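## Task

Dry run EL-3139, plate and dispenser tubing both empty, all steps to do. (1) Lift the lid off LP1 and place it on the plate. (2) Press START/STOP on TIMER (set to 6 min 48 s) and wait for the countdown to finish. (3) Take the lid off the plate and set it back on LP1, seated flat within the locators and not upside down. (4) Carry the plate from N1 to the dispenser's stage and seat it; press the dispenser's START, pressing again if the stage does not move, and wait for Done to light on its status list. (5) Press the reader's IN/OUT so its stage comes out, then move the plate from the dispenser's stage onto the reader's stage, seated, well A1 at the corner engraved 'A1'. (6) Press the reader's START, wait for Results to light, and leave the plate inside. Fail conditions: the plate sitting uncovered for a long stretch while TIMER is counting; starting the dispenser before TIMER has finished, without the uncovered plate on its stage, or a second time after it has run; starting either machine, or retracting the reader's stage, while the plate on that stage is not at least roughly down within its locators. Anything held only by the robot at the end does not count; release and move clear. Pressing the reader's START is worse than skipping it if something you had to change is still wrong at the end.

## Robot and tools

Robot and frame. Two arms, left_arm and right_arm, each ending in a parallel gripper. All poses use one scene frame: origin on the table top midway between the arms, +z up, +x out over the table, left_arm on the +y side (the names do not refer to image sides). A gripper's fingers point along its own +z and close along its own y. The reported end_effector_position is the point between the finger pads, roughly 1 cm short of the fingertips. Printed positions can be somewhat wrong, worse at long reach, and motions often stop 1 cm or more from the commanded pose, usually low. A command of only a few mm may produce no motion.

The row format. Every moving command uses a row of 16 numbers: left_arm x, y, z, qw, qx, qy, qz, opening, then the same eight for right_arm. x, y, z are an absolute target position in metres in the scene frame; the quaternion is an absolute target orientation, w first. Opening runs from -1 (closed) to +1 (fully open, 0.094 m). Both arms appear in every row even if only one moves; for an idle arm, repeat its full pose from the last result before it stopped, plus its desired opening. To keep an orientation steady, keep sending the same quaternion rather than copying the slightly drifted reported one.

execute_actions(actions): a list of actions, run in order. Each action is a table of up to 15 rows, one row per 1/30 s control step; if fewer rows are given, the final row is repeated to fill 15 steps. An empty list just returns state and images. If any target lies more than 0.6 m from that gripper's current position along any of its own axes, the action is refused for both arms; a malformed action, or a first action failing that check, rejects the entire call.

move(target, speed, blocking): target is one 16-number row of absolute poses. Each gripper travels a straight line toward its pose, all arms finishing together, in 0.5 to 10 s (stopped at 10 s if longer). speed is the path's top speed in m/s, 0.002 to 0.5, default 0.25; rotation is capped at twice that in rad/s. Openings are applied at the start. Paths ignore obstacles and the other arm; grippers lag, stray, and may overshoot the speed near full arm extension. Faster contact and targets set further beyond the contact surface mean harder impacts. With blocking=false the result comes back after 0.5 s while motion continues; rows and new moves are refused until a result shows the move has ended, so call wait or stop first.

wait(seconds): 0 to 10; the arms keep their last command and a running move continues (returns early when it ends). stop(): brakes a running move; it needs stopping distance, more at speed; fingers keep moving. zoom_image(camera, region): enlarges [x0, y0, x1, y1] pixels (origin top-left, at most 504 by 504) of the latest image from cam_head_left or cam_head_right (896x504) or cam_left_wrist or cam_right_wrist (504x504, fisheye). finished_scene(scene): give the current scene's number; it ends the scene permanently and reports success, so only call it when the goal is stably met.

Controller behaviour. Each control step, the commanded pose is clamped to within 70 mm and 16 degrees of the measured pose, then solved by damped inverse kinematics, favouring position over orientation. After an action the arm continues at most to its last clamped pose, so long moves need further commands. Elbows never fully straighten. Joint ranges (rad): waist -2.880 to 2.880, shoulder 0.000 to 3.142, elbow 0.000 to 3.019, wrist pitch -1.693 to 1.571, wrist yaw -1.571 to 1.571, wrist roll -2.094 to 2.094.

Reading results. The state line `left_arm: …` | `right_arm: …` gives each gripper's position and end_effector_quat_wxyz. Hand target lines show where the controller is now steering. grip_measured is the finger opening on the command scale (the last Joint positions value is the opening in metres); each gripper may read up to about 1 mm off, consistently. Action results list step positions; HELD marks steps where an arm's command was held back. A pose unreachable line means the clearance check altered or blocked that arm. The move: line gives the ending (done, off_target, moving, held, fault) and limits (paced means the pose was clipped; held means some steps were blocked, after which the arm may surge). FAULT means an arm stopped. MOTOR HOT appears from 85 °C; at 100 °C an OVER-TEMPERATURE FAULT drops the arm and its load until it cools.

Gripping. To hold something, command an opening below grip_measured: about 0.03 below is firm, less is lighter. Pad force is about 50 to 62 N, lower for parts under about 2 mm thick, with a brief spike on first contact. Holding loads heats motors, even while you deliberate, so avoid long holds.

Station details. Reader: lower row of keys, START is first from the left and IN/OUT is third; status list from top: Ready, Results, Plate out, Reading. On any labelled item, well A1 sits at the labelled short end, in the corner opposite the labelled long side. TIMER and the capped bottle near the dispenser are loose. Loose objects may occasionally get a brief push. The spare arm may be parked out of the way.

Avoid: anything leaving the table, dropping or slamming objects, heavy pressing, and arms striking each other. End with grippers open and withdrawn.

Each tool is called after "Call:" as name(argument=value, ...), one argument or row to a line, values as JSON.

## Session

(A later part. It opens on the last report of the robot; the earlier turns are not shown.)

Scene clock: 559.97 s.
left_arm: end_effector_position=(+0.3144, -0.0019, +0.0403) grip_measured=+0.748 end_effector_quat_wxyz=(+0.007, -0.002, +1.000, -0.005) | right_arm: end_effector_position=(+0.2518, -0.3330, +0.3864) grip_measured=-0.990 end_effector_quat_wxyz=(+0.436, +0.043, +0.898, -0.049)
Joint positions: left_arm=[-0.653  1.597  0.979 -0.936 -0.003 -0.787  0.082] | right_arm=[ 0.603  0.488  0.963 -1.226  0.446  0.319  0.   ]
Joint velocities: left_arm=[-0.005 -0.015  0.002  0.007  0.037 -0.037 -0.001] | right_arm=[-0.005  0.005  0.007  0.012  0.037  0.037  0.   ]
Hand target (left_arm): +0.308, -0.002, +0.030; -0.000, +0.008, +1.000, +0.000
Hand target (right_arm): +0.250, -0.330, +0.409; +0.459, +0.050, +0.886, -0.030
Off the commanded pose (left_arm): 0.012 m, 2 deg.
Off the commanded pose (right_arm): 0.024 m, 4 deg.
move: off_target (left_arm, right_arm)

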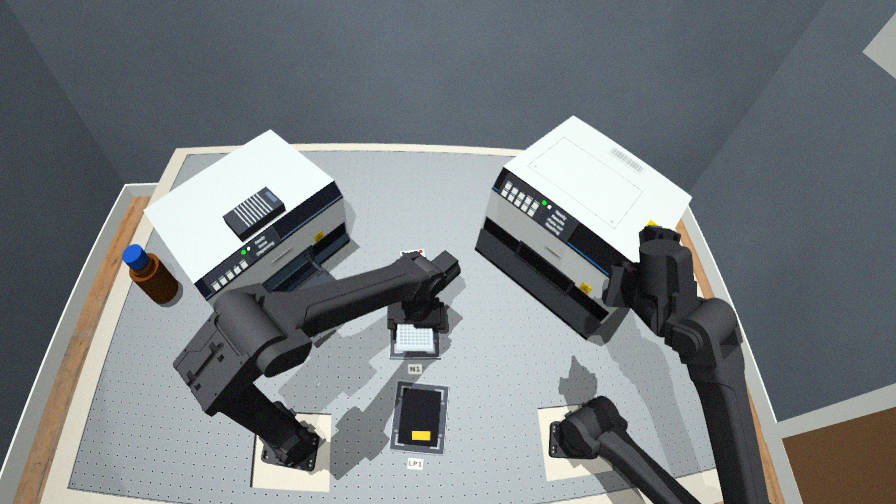

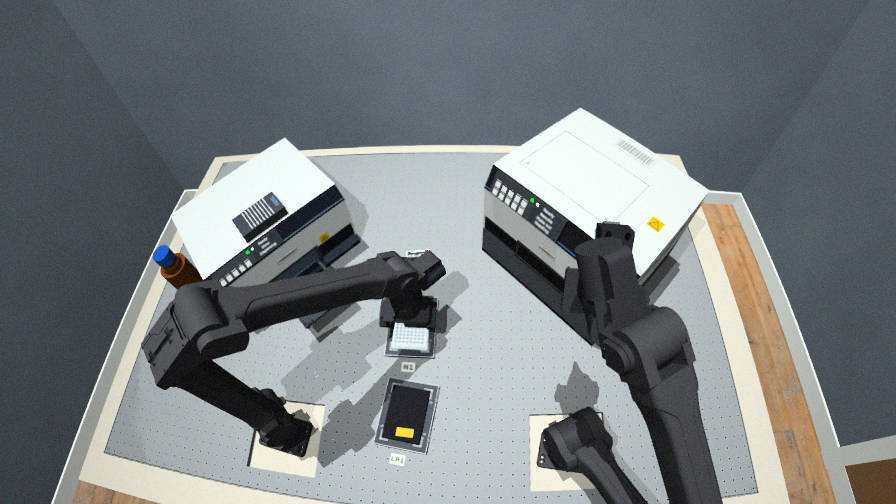

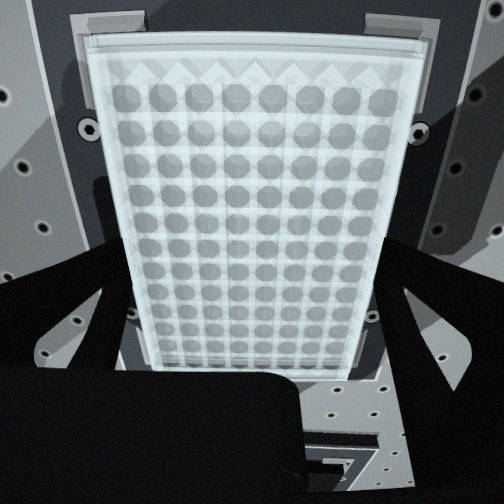

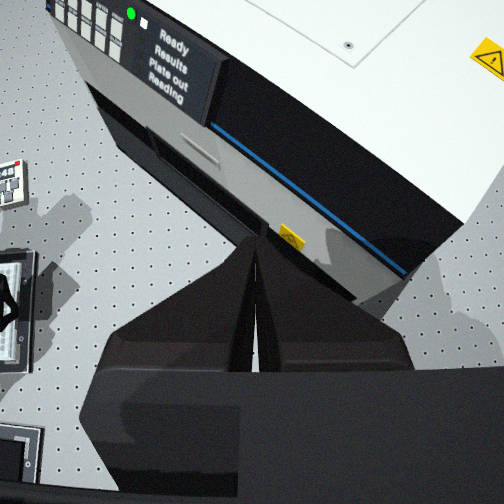

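Call:
move(
  target=[0.328,-0.015,0.09,0.01,0,1,-0.01,0.71,0.25,-0.33,0.41,0.46,0.05,0.887,-0.03,-1],
  speed=0.06,
)

Call:
move(
  target=[0.31,0.04,0.20,0,0.2,0.98,0,0.71,0.25,-0.33,0.41,0.46,0.05,0.887,-0.03,-1],
  speed=0.2,
)

Call:
move(
  target=[0.345,0.232,0.175,0,0.383,0.924,0,0.71,0.36,-0.24,0.39,0.432,0.189,0.875,-0.109,-1],
  speed=0.2,
)

Scene clock: 565.83 s.
left_arm: end_effector_position=(+0.3127, -0.0002, +0.0699) grip_measured=+0.748 end_effector_quat_wxyz=(-0.006, -0.003, +1.000, +0.008) | right_arm: end_effector_position=(+0.2518, -0.3330, +0.3864) grip_measured=-0.990 end_effector_quat_wxyz=(+0.436, +0.043, +0.898, -0.049)
Joint positions: left_arm=[-0.653  1.568  1.036 -1.06  -0.003 -0.788  0.082] | right_arm=[ 0.603  0.488  0.963 -1.226  0.446  0.319  0.   ]
Joint velocities: left_arm=[ 0.015  0.005 -0.007 -0.002  0.007  0.037 -0.001] | right_arm=[-0.015 -0.005  0.002  0.022 -0.007  0.022 -0.001]
Hand target (left_arm): +0.327, -0.014, +0.091; +0.010, +0.000, +1.000, -0.010
Hand target (right_arm): +0.250, -0.330, +0.409; +0.459, +0.050, +0.886, -0.030
Off the commanded pose (left_arm): 0.029 m, 3 deg.
Off the commanded pose (right_arm): 0.024 m, 4 deg.
move: off_target (left_arm, right_arm)

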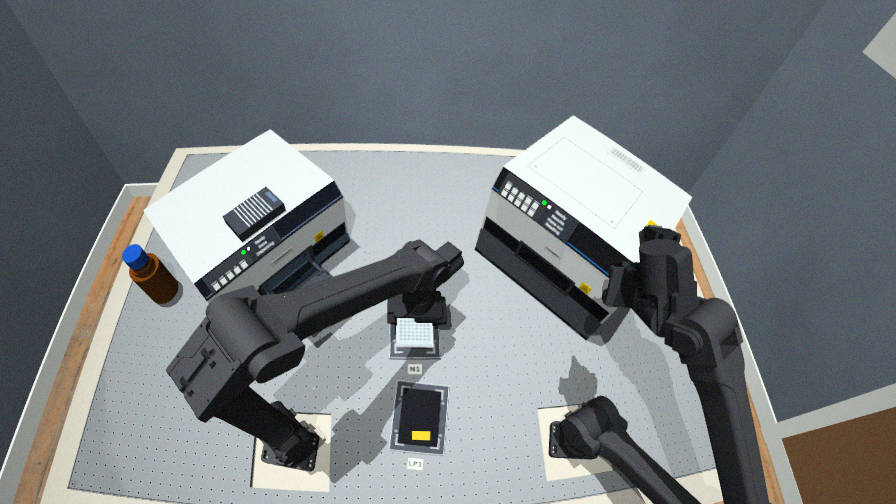

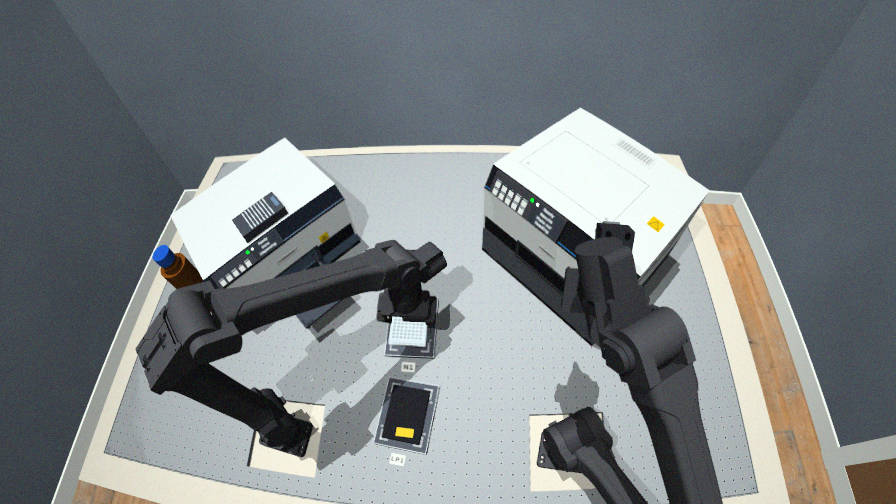

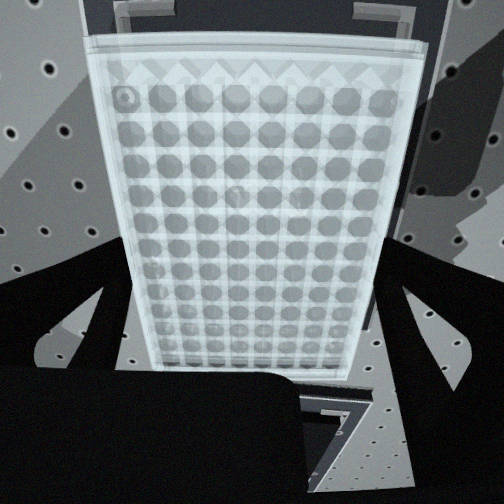

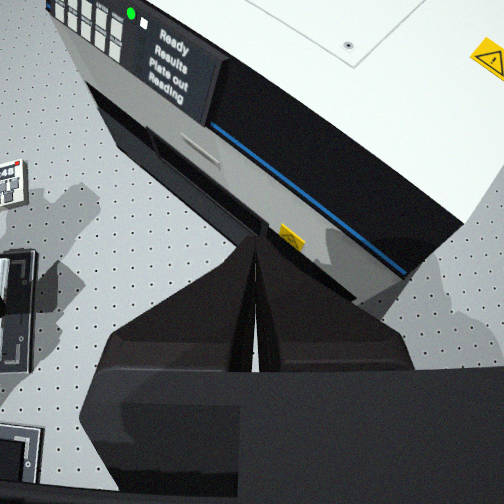

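Scene clock: 567.43 s.
left_arm: end_effector_position=(+0.2954, +0.0492, +0.1802) grip_measured=+0.748 end_effector_quat_wxyz=(-0.018, +0.197, +0.980, +0.012) | right_arm: end_effector_position=(+0.2518, -0.3330, +0.3864) grip_measured=-0.990 end_effector_quat_wxyz=(+0.436, +0.043, +0.898, -0.049)
Joint positions: left_arm=[-0.59   1.351  1.115 -1.378 -0.003 -0.325  0.082] | right_arm=[ 0.603  0.488  0.963 -1.226  0.446  0.319  0.   ]
Joint velocities: left_arm=[-0.015  0.005 -0.017  0.002 -0.022  0.007 -0.   ] | right_arm=[-0.005 -0.005 -0.002  0.012  0.051  0.007 -0.   ]
Hand target (left_arm): +0.309, +0.041, +0.200; +0.001, +0.200, +0.980, +0.000
Hand target (right_arm): +0.250, -0.330, +0.409; +0.459, +0.050, +0.886, -0.030
Off the commanded pose (left_arm): 0.026 m, 2 deg.
Off the commanded pose (right_arm): 0.024 m, 4 deg.
move: off_target (left_arm, right_arm)

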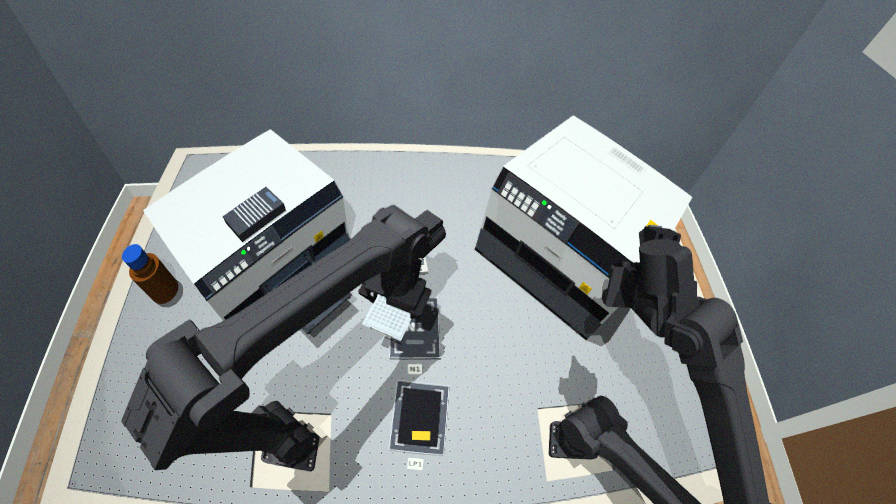

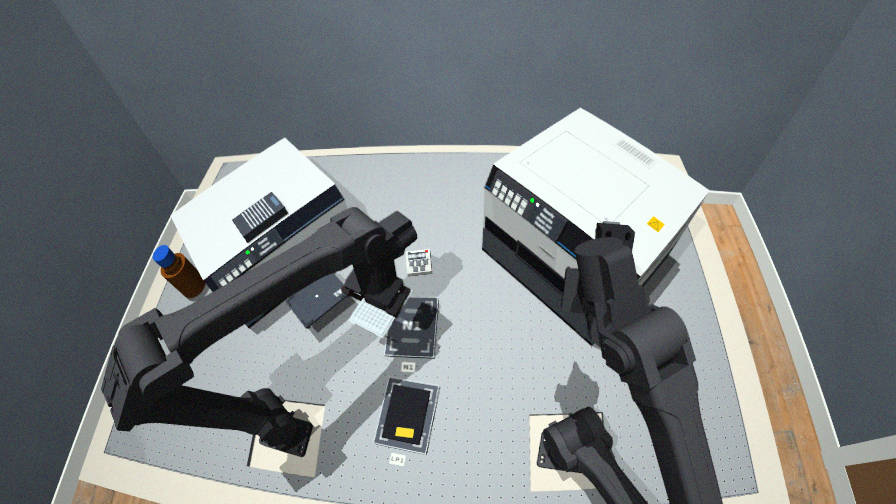

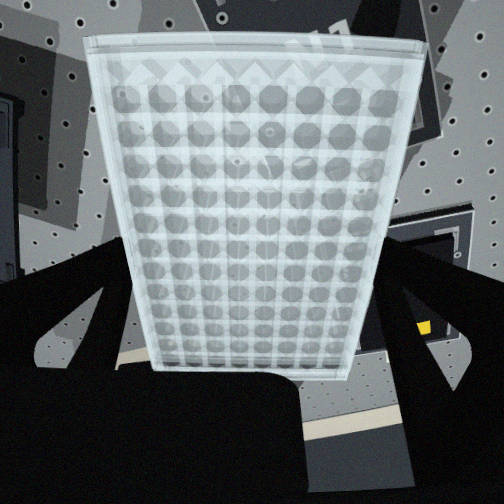

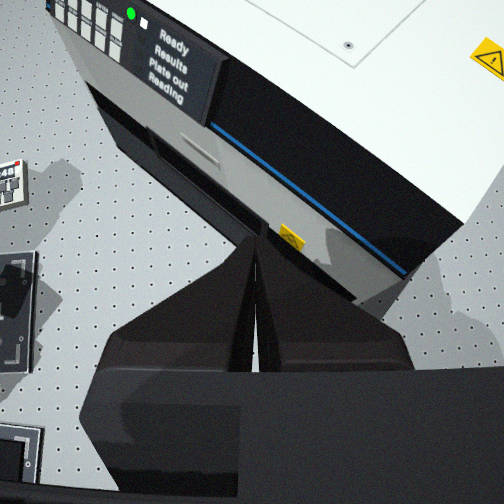

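Scene clock: 569.07 s.
left_arm: end_effector_position=(+0.3506, +0.2336, +0.1767) grip_measured=+0.748 end_effector_quat_wxyz=(-0.001, +0.375, +0.927, +0.003) | right_arm: end_effector_position=(+0.3583, -0.2474, +0.3688) grip_measured=-0.990 end_effector_quat_wxyz=(+0.421, +0.176, +0.880, -0.129)
Joint positions: left_arm=[-0.043  1.242  1.009 -1.338 -0.005  0.595  0.082] | right_arm=[ 0.846  0.992  1.137 -1.236  0.81   0.849  0.   ]
Joint velocities: left_arm=[-0.005 -0.005  0.007 -0.007  0.081  0.007 -0.001] | right_arm=[ 0.005 -0.024 -0.002 -0.012  0.037 -0.022 -0.   ]
Hand target (left_arm): +0.348, +0.232, +0.175; +0.004, +0.383, +0.924, +0.001
Hand target (right_arm): +0.359, -0.243, +0.392; +0.436, +0.187, +0.873, -0.111
Off the commanded pose (left_arm): 0.006 m, 1 deg.
Off the commanded pose (right_arm): 0.023 m, 3 deg.
move: off_target (right_arm)

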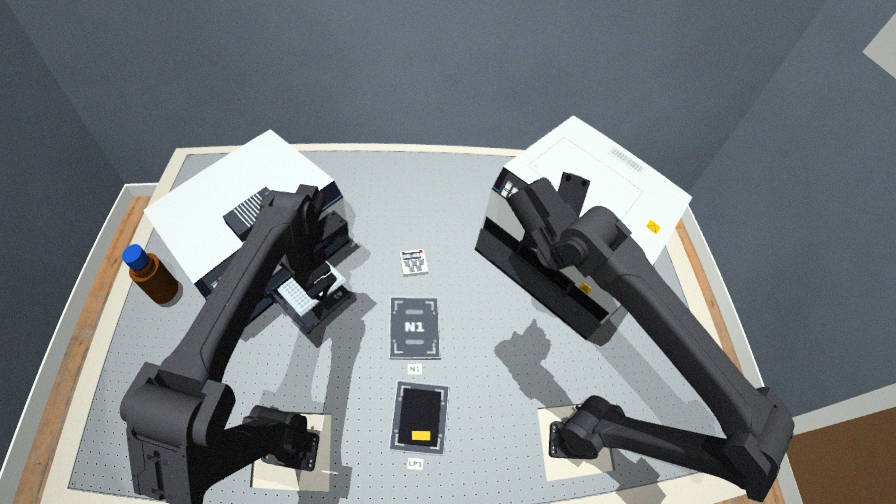

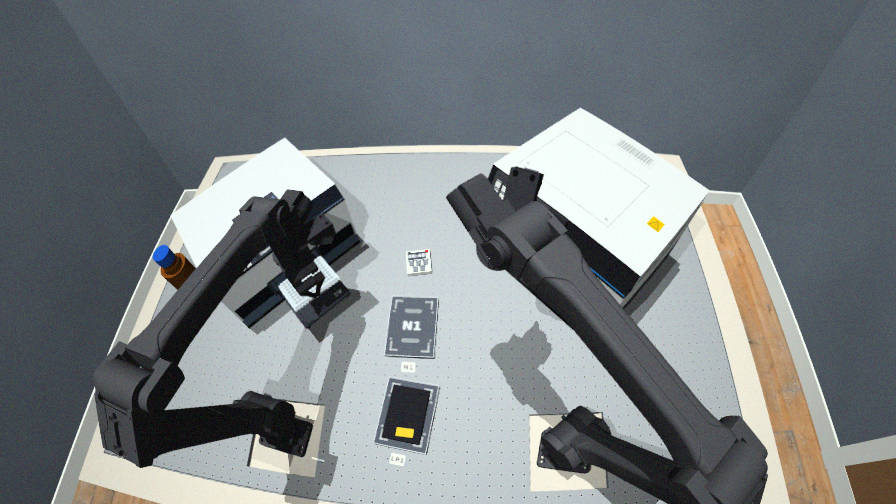

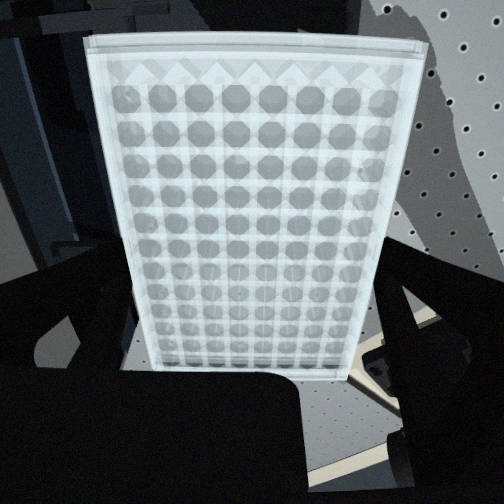

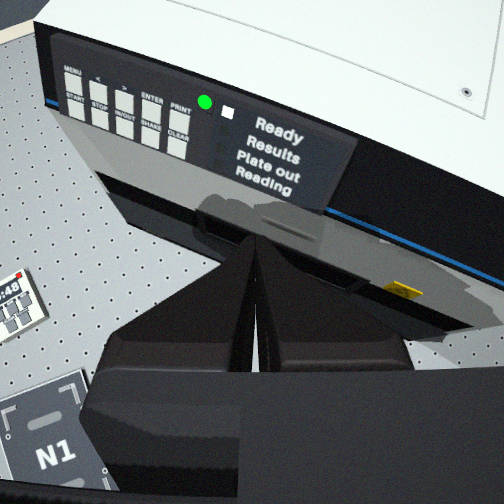

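Call:
move(
  target=[0.354,0.232,0.135,0,0.335,0.942,0,0.71,0.44,-0.19,0.35,0.432,0.189,0.875,-0.109,-1],
  speed=0.1,
)

Call:
zoom_image(
  camera="cam_left_wrist",
  region=[0, 0, 504, 200],
)

Call:
zoom_image(
  camera="cam_head_right",
  region=[260, 240, 370, 340],
)

Scene clock: 574.60 s.
left_arm: end_effector_position=(+0.3561, +0.2324, +0.1443) grip_measured=+0.748 end_effector_quat_wxyz=(+0.007, +0.342, +0.940, +0.003) | right_arm: end_effector_position=(+0.4281, -0.1948, +0.3300) grip_measured=-0.990 end_effector_quat_wxyz=(+0.420, +0.180, +0.881, -0.123)
Joint positions: left_arm=[-0.043  1.272  0.946 -1.229 -0.004  0.524  0.082] | right_arm=[ 0.839  1.216  1.196 -1.064  0.798  0.851  0.   ]
Joint velocities: left_arm=[ 0.005 -0.005 -0.002  0.002  0.007 -0.037 -0.001] | right_arm=[ 0.005 -0.024  0.007 -0.007 -0.051  0.007  0.001]
Hand target (left_arm): +0.354, +0.232, +0.135; +0.000, +0.335, +0.942, -0.000
Hand target (right_arm): +0.439, -0.192, +0.350; +0.432, +0.189, +0.875, -0.109
Off the commanded pose (left_arm): 0.010 m, 1 deg.
Off the commanded pose (right_arm): 0.024 m, 2 deg.
move: off_target (right_arm)

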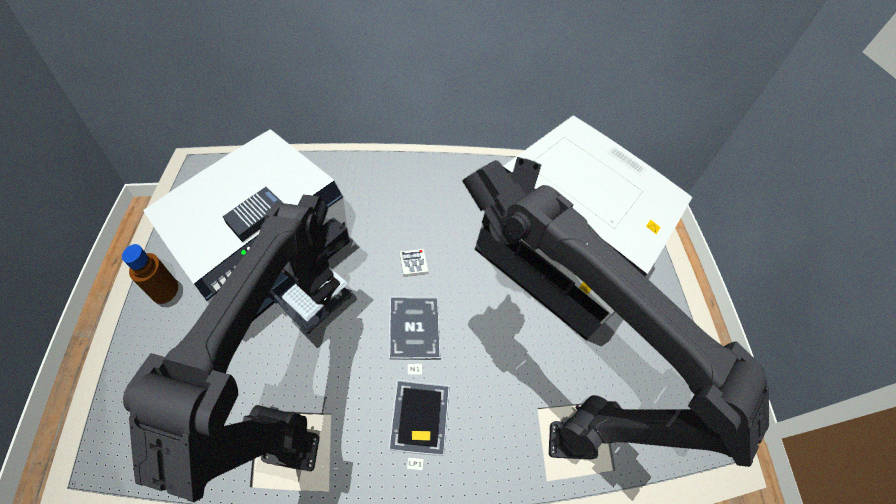

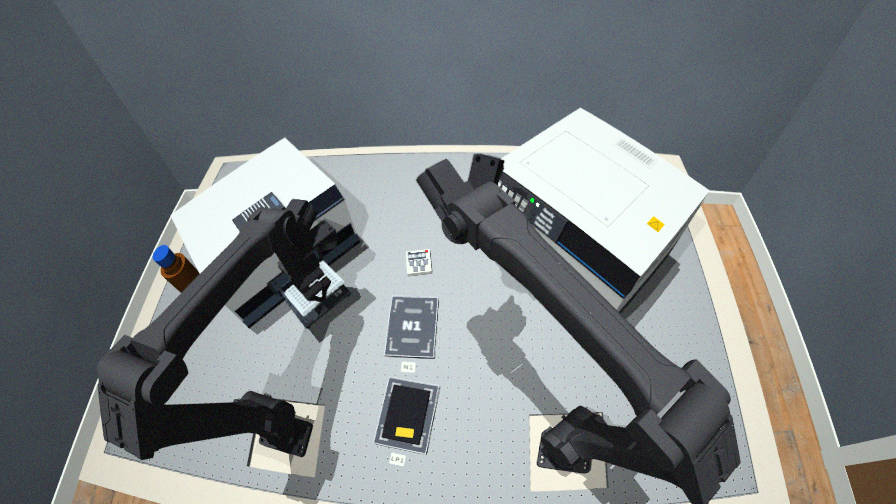

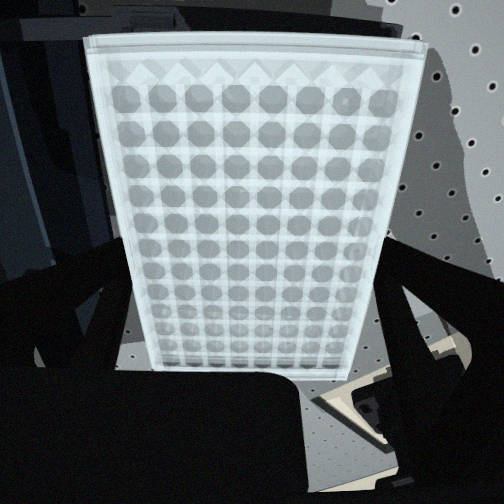

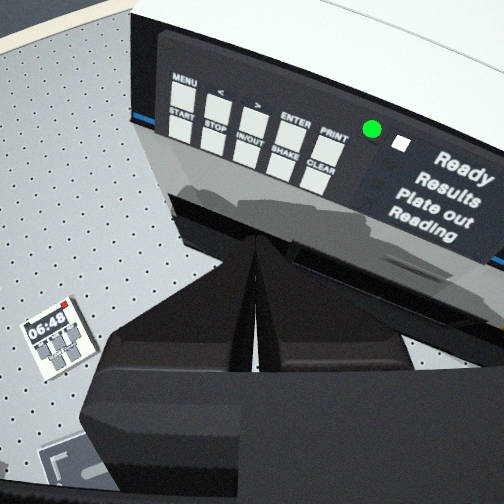

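Region (0, 0, 504, 200) of cam_left_wrist's 504x504 image, scaled by 1.000; it fills the top 200 rows of this view, and the rest is white.

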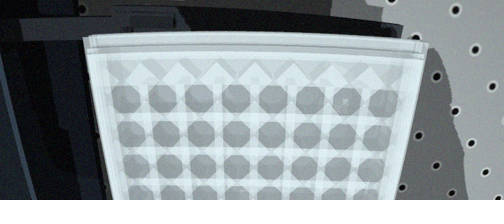

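Region (260, 240, 370, 340) of cam_head_right's 896x504 image, scaled by 4.582, with more detail than that image has; it fills the top 458 rows of this view, and the rest is white.

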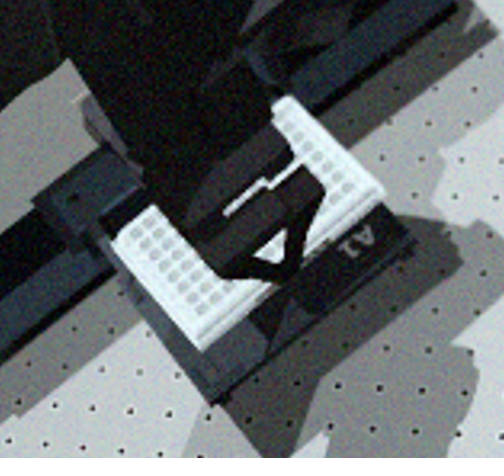

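Call:
move(
  target=[0.354,0.2405,0.116,0,0.374,0.9275,0,0.71,0.44,-0.19,0.35,0.432,0.189,0.875,-0.109,-1],
  speed=0.05,
)

Call:
zoom_image(
  camera="cam_left_wrist",
  region=[50, 0, 250, 120],
)

Call:
zoom_image(
  camera="cam_left_wrist",
  region=[270, 0, 470, 120],
)

Scene clock: 580.07 s.
left_arm: end_effector_position=(+0.3559, +0.2376, +0.1249) grip_measured=+0.748 end_effector_quat_wxyz=(+0.007, +0.371, +0.929, +0.004) | right_arm: end_effector_position=(+0.4281, -0.1948, +0.3300) grip_measured=-0.990 end_effector_quat_wxyz=(+0.420, +0.180, +0.881, -0.123)
Joint positions: left_arm=[-0.028  1.289  0.907 -1.173 -0.004  0.602  0.082] | right_arm=[ 0.839  1.216  1.196 -1.064  0.798  0.851  0.   ]
Joint velocities: left_arm=[ 0.005 -0.005 -0.002  0.002  0.051 -0.007 -0.001] | right_arm=[-0.005  0.015  0.002 -0.002 -0.066  0.007 -0.001]
Hand target (left_arm): +0.354, +0.241, +0.116; -0.000, +0.374, +0.928, +0.000
Hand target (right_arm): +0.439, -0.190, +0.350; +0.432, +0.189, +0.875, -0.109
Off the commanded pose (left_arm): 0.010 m, 1 deg.
Off the commanded pose (right_arm): 0.024 m, 2 deg.
move: off_target (right_arm)

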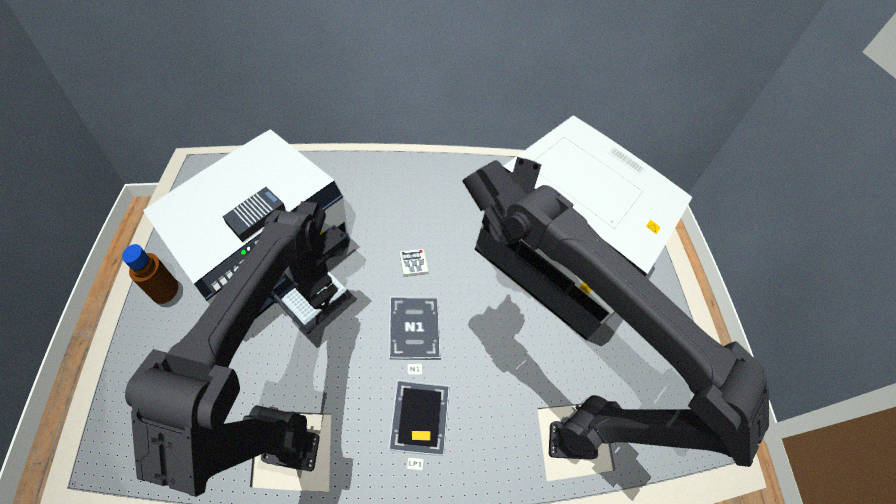

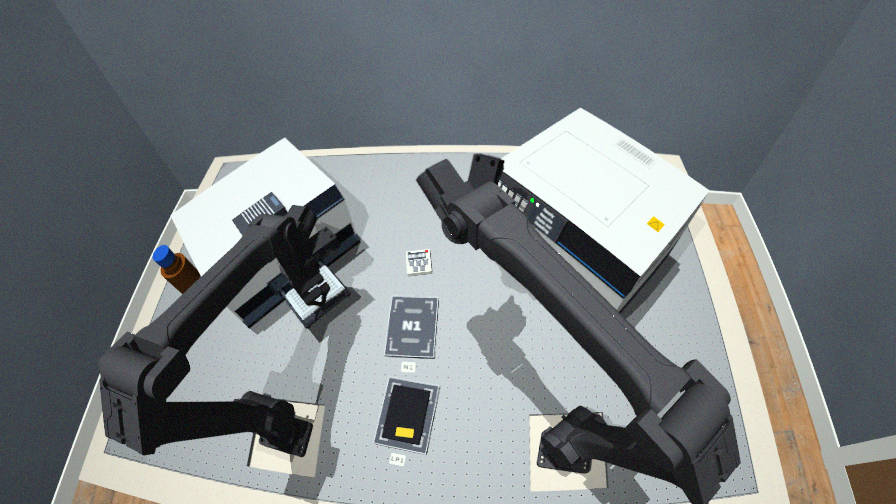

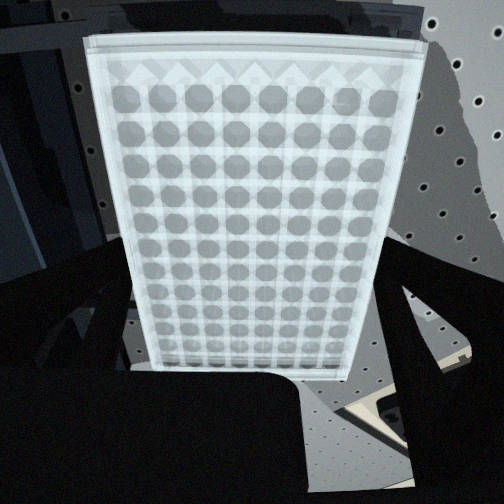

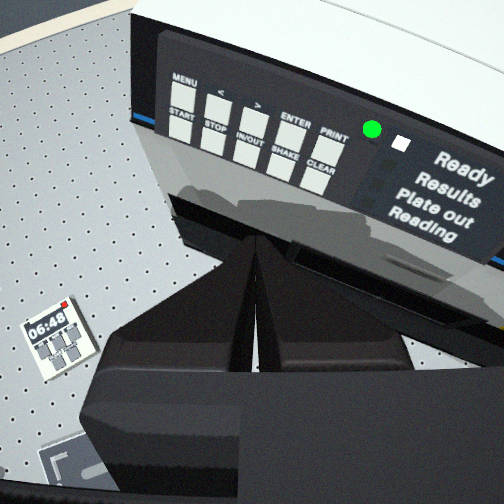

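Region (50, 0, 250, 120) of cam_left_wrist's 504x504 image, scaled by 2.520, with more detail than that image has; it fills the top 302 rows of this view, and the rest is white.

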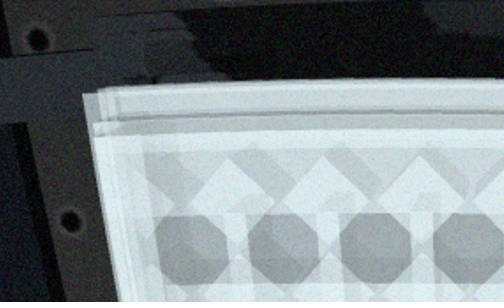

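Region (270, 0, 470, 120) of cam_left_wrist's 504x504 image, scaled by 2.520, with more detail than that image has; it fills the top 302 rows of this view, and the rest is white.

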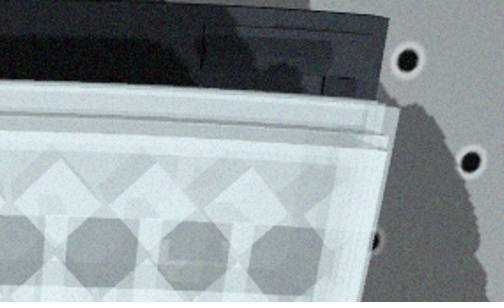

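Call:
move(
  target=[0.355,0.232,0.107,0,0.357,0.934,0,0.71,0.44,-0.19,0.35,0.432,0.189,0.875,-0.109,-1],
  speed=0.03,
)

Call:
zoom_image(
  camera="cam_left_wrist",
  region=[50, 0, 250, 120],
)

Call:
zoom_image(
  camera="cam_left_wrist",
  region=[270, 0, 470, 120],
)

Scene clock: 584.80 s.
left_arm: end_effector_position=(+0.3580, +0.2358, +0.1163) grip_measured=+0.748 end_effector_quat_wxyz=(+0.007, +0.359, +0.933, +0.004) | right_arm: end_effector_position=(+0.4281, -0.1948, +0.3300) grip_measured=-0.990 end_effector_quat_wxyz=(+0.420, +0.180, +0.881, -0.123)
Joint positions: left_arm=[-0.032  1.305  0.897 -1.147 -0.004  0.571  0.082] | right_arm=[ 0.839  1.216  1.196 -1.064  0.798  0.851  0.   ]
Joint velocities: left_arm=[-0.005 -0.034  0.002 -0.012 -0.037 -0.007  0.   ] | right_arm=[ 0.005  0.005 -0.012 -0.002 -0.037 -0.037 -0.   ]
Hand target (left_arm): +0.355, +0.232, +0.107; -0.000, +0.357, +0.934, +0.000
Hand target (right_arm): +0.439, -0.190, +0.350; +0.432, +0.189, +0.875, -0.109
Off the commanded pose (left_arm): 0.010 m, 1 deg.
Off the commanded pose (right_arm): 0.024 m, 2 deg.
move: off_target (right_arm)

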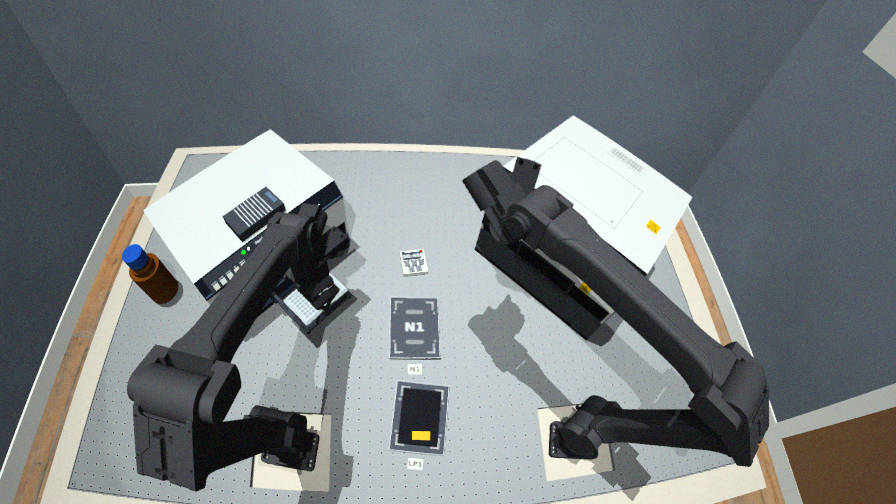

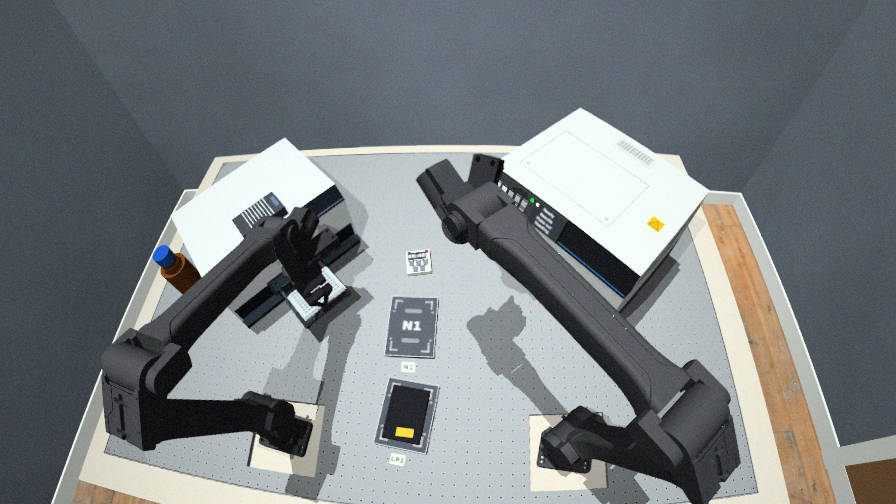

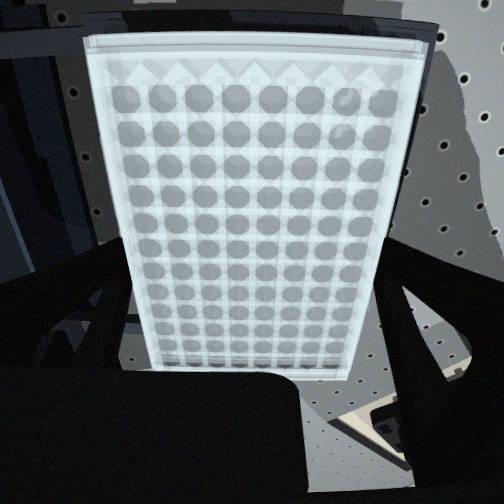

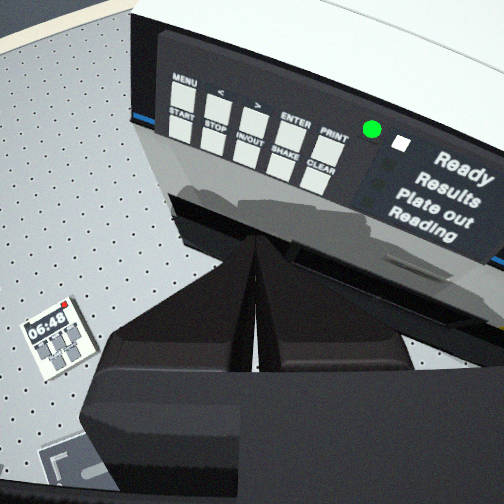

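Region (50, 0, 250, 120) of cam_left_wrist's 504x504 image, scaled by 2.520, with more detail than that image has; it fills the top 302 rows of this view, and the rest is white.

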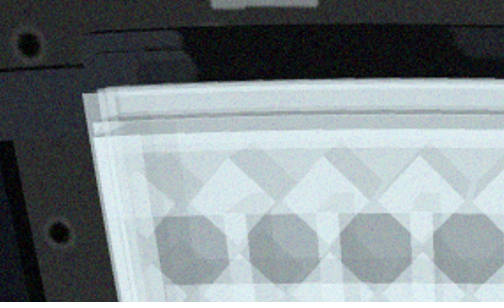

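Region (270, 0, 470, 120) of cam_left_wrist's 504x504 image, scaled by 2.520, with more detail than that image has; it fills the top 302 rows of this view, and the rest is white.

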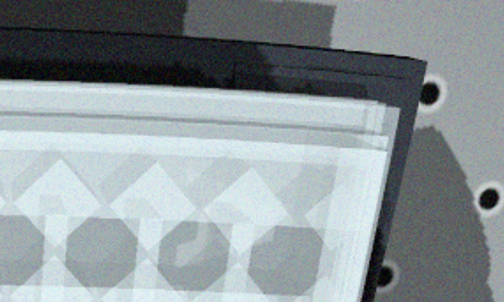

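Call:
move(
  target=[0.3532,0.2325,0.105,0,0.378,0.9258,0,0.71,0.44,-0.19,0.35,0.432,0.189,0.875,-0.109,-1],
  speed=0.03,
)

Call:
zoom_image(
  camera="cam_left_wrist",
  region=[50, 0, 250, 120],
)

Call:
zoom_image(
  camera="cam_left_wrist",
  region=[270, 0, 470, 120],
)

Scene clock: 588.50 s.
left_arm: end_effector_position=(+0.3563, +0.2361, +0.1135) grip_measured=+0.748 end_effector_quat_wxyz=(+0.006, +0.367, +0.930, +0.004) | right_arm: end_effector_position=(+0.4281, -0.1948, +0.3300) grip_measured=-0.990 end_effector_quat_wxyz=(+0.420, +0.180, +0.881, -0.123)
Joint positions: left_arm=[-0.032  1.305  0.889 -1.141 -0.004  0.589  0.082] | right_arm=[ 0.839  1.216  1.196 -1.064  0.798  0.851  0.   ]
Joint velocities: left_arm=[ 0.005 -0.005  0.007 -0.007  0.007 -0.037  0.   ] | right_arm=[ 0.005 -0.005 -0.007  0.002 -0.081  0.022 -0.   ]
Hand target (left_arm): +0.353, +0.233, +0.105; -0.000, +0.378, +0.926, +0.000
Hand target (right_arm): +0.439, -0.190, +0.350; +0.432, +0.189, +0.875, -0.109
Off the commanded pose (left_arm): 0.010 m, 2 deg.
Off the commanded pose (right_arm): 0.024 m, 2 deg.
move: off_target (right_arm)

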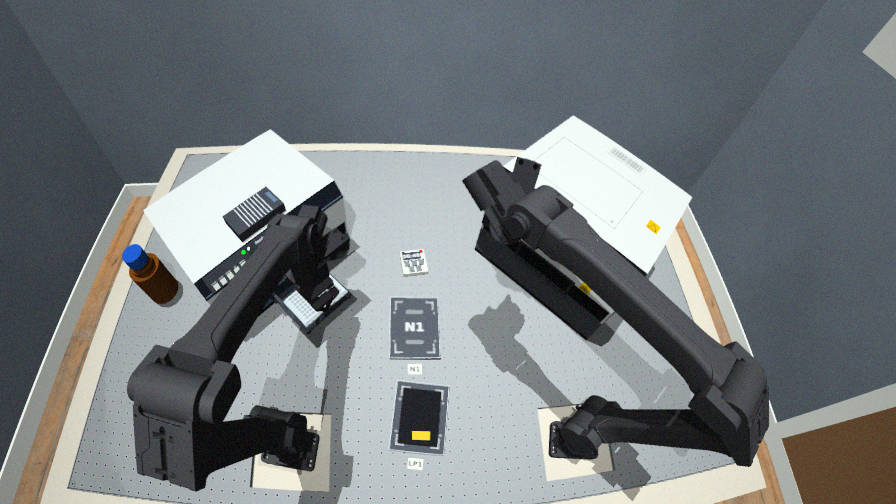

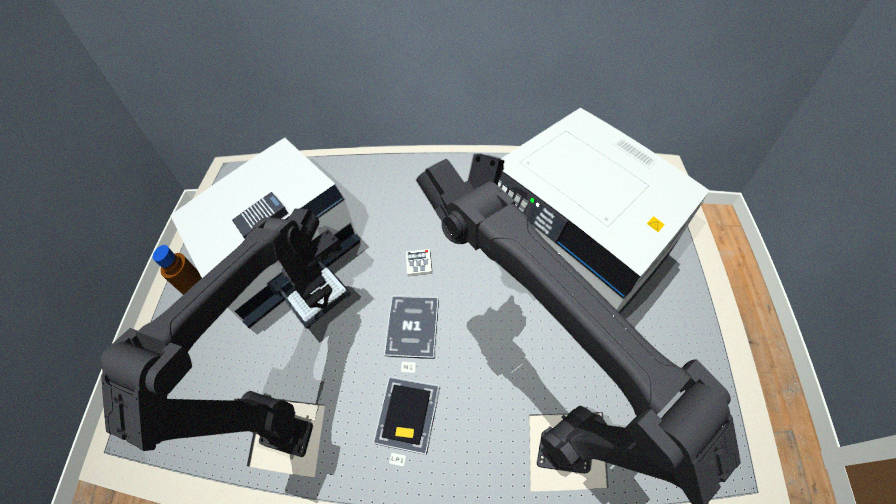

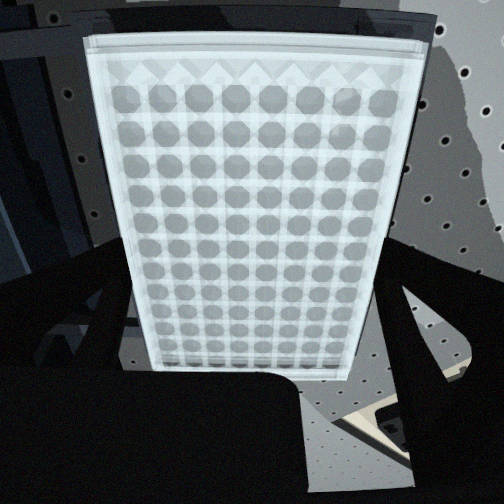

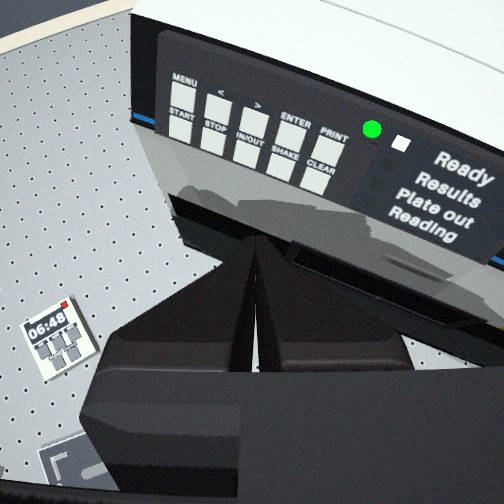

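Region (50, 0, 250, 120) of cam_left_wrist's 504x504 image, scaled by 2.520, with more detail than that image has; it fills the top 302 rows of this view, and the rest is white.

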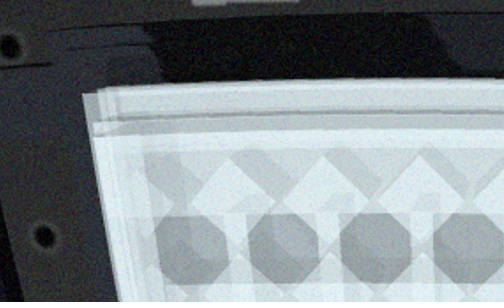

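Region (270, 0, 470, 120) of cam_left_wrist's 504x504 image, scaled by 2.520, with more detail than that image has; it fills the top 302 rows of this view, and the rest is white.

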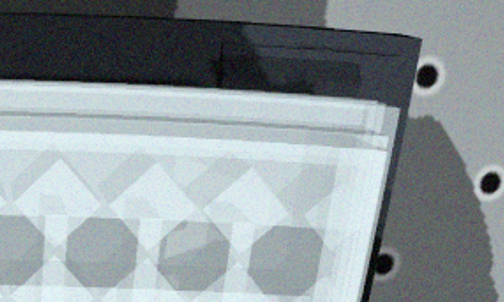

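Call:
move(
  target=[0.3535,0.2325,0.093,0,0.376,0.9266,0,0.71,0.44,-0.19,0.35,0.432,0.189,0.875,-0.109,-1],
  speed=0.025,
)

Call:
zoom_image(
  camera="cam_head_right",
  region=[260, 240, 370, 340],
)

Scene clock: 591.03 s.
left_arm: end_effector_position=(+0.3590, +0.2352, +0.1078) grip_measured=+0.748 end_effector_quat_wxyz=(+0.013, +0.367, +0.930, +0.004) | right_arm: end_effector_position=(+0.4281, -0.1948, +0.3300) grip_measured=-0.990 end_effector_quat_wxyz=(+0.420, +0.180, +0.881, -0.123)
Joint positions: left_arm=[-0.032  1.31   0.877 -1.109 -0.002  0.59   0.082] | right_arm=[ 0.839  1.216  1.196 -1.064  0.798  0.851  0.   ]
Joint velocities: left_arm=[-0.015 -0.005  0.007 -0.007  0.007 -0.007 -0.001] | right_arm=[-0.005 -0.015 -0.017 -0.007  0.007 -0.051 -0.   ]
Hand target (left_arm): +0.353, +0.233, +0.093; -0.000, +0.376, +0.927, +0.000
Hand target (right_arm): +0.439, -0.190, +0.350; +0.432, +0.189, +0.875, -0.109
Off the commanded pose (left_arm): 0.016 m, 2 deg.
Off the commanded pose (right_arm): 0.024 m, 2 deg.
move: off_target (left_arm, right_arm)

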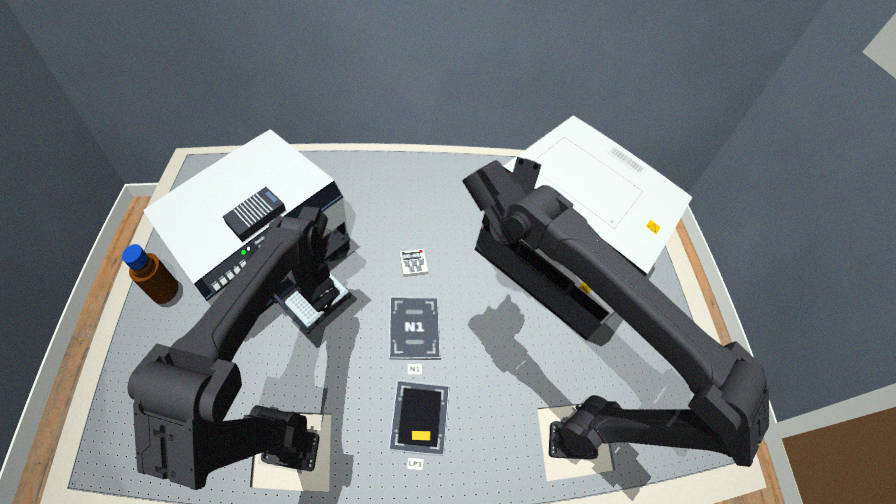

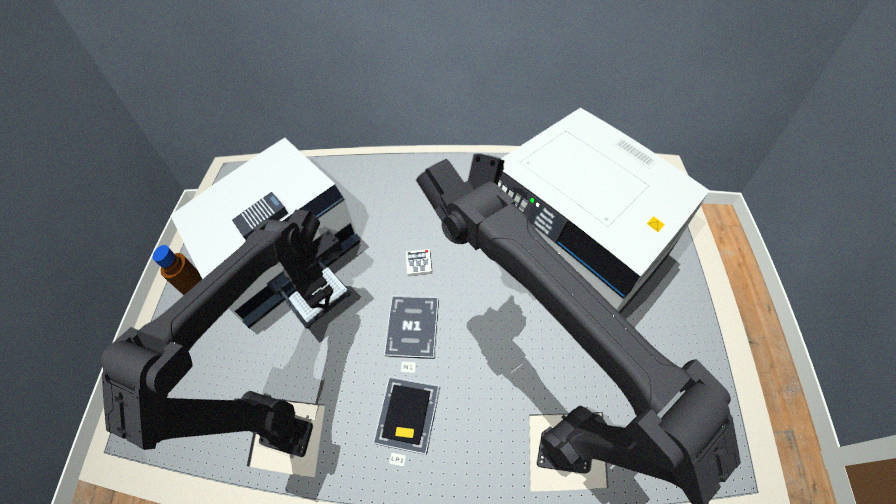

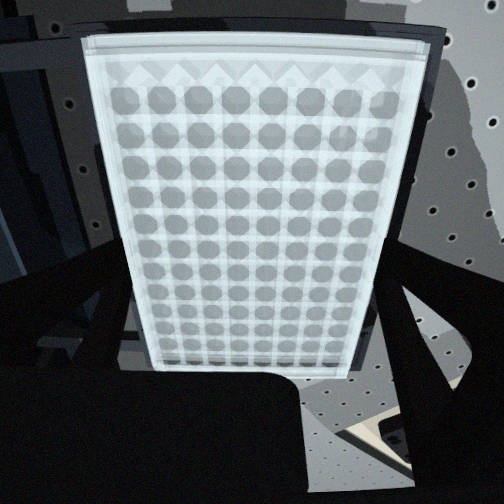

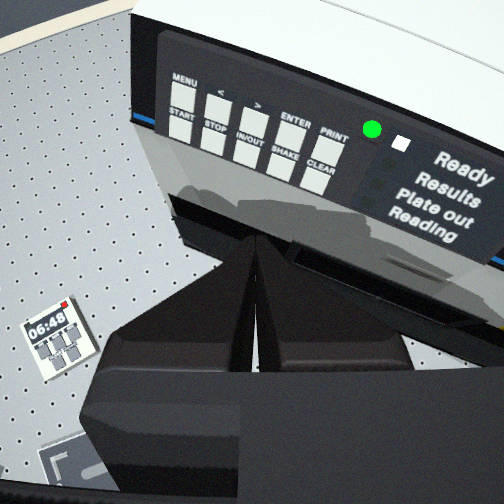

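Region (260, 240, 370, 340) of cam_head_right's 896x504 image, scaled by 4.582, with more detail than that image has; it fills the top 458 rows of this view, and the rest is white.

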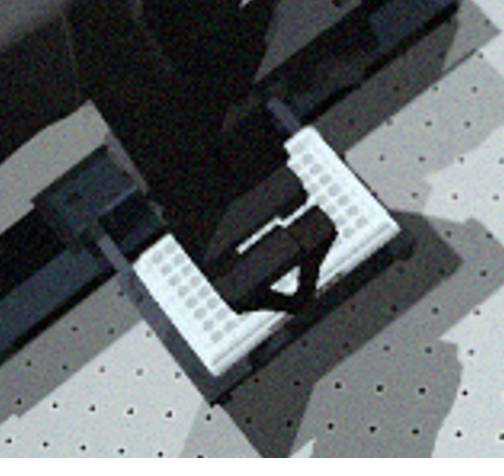

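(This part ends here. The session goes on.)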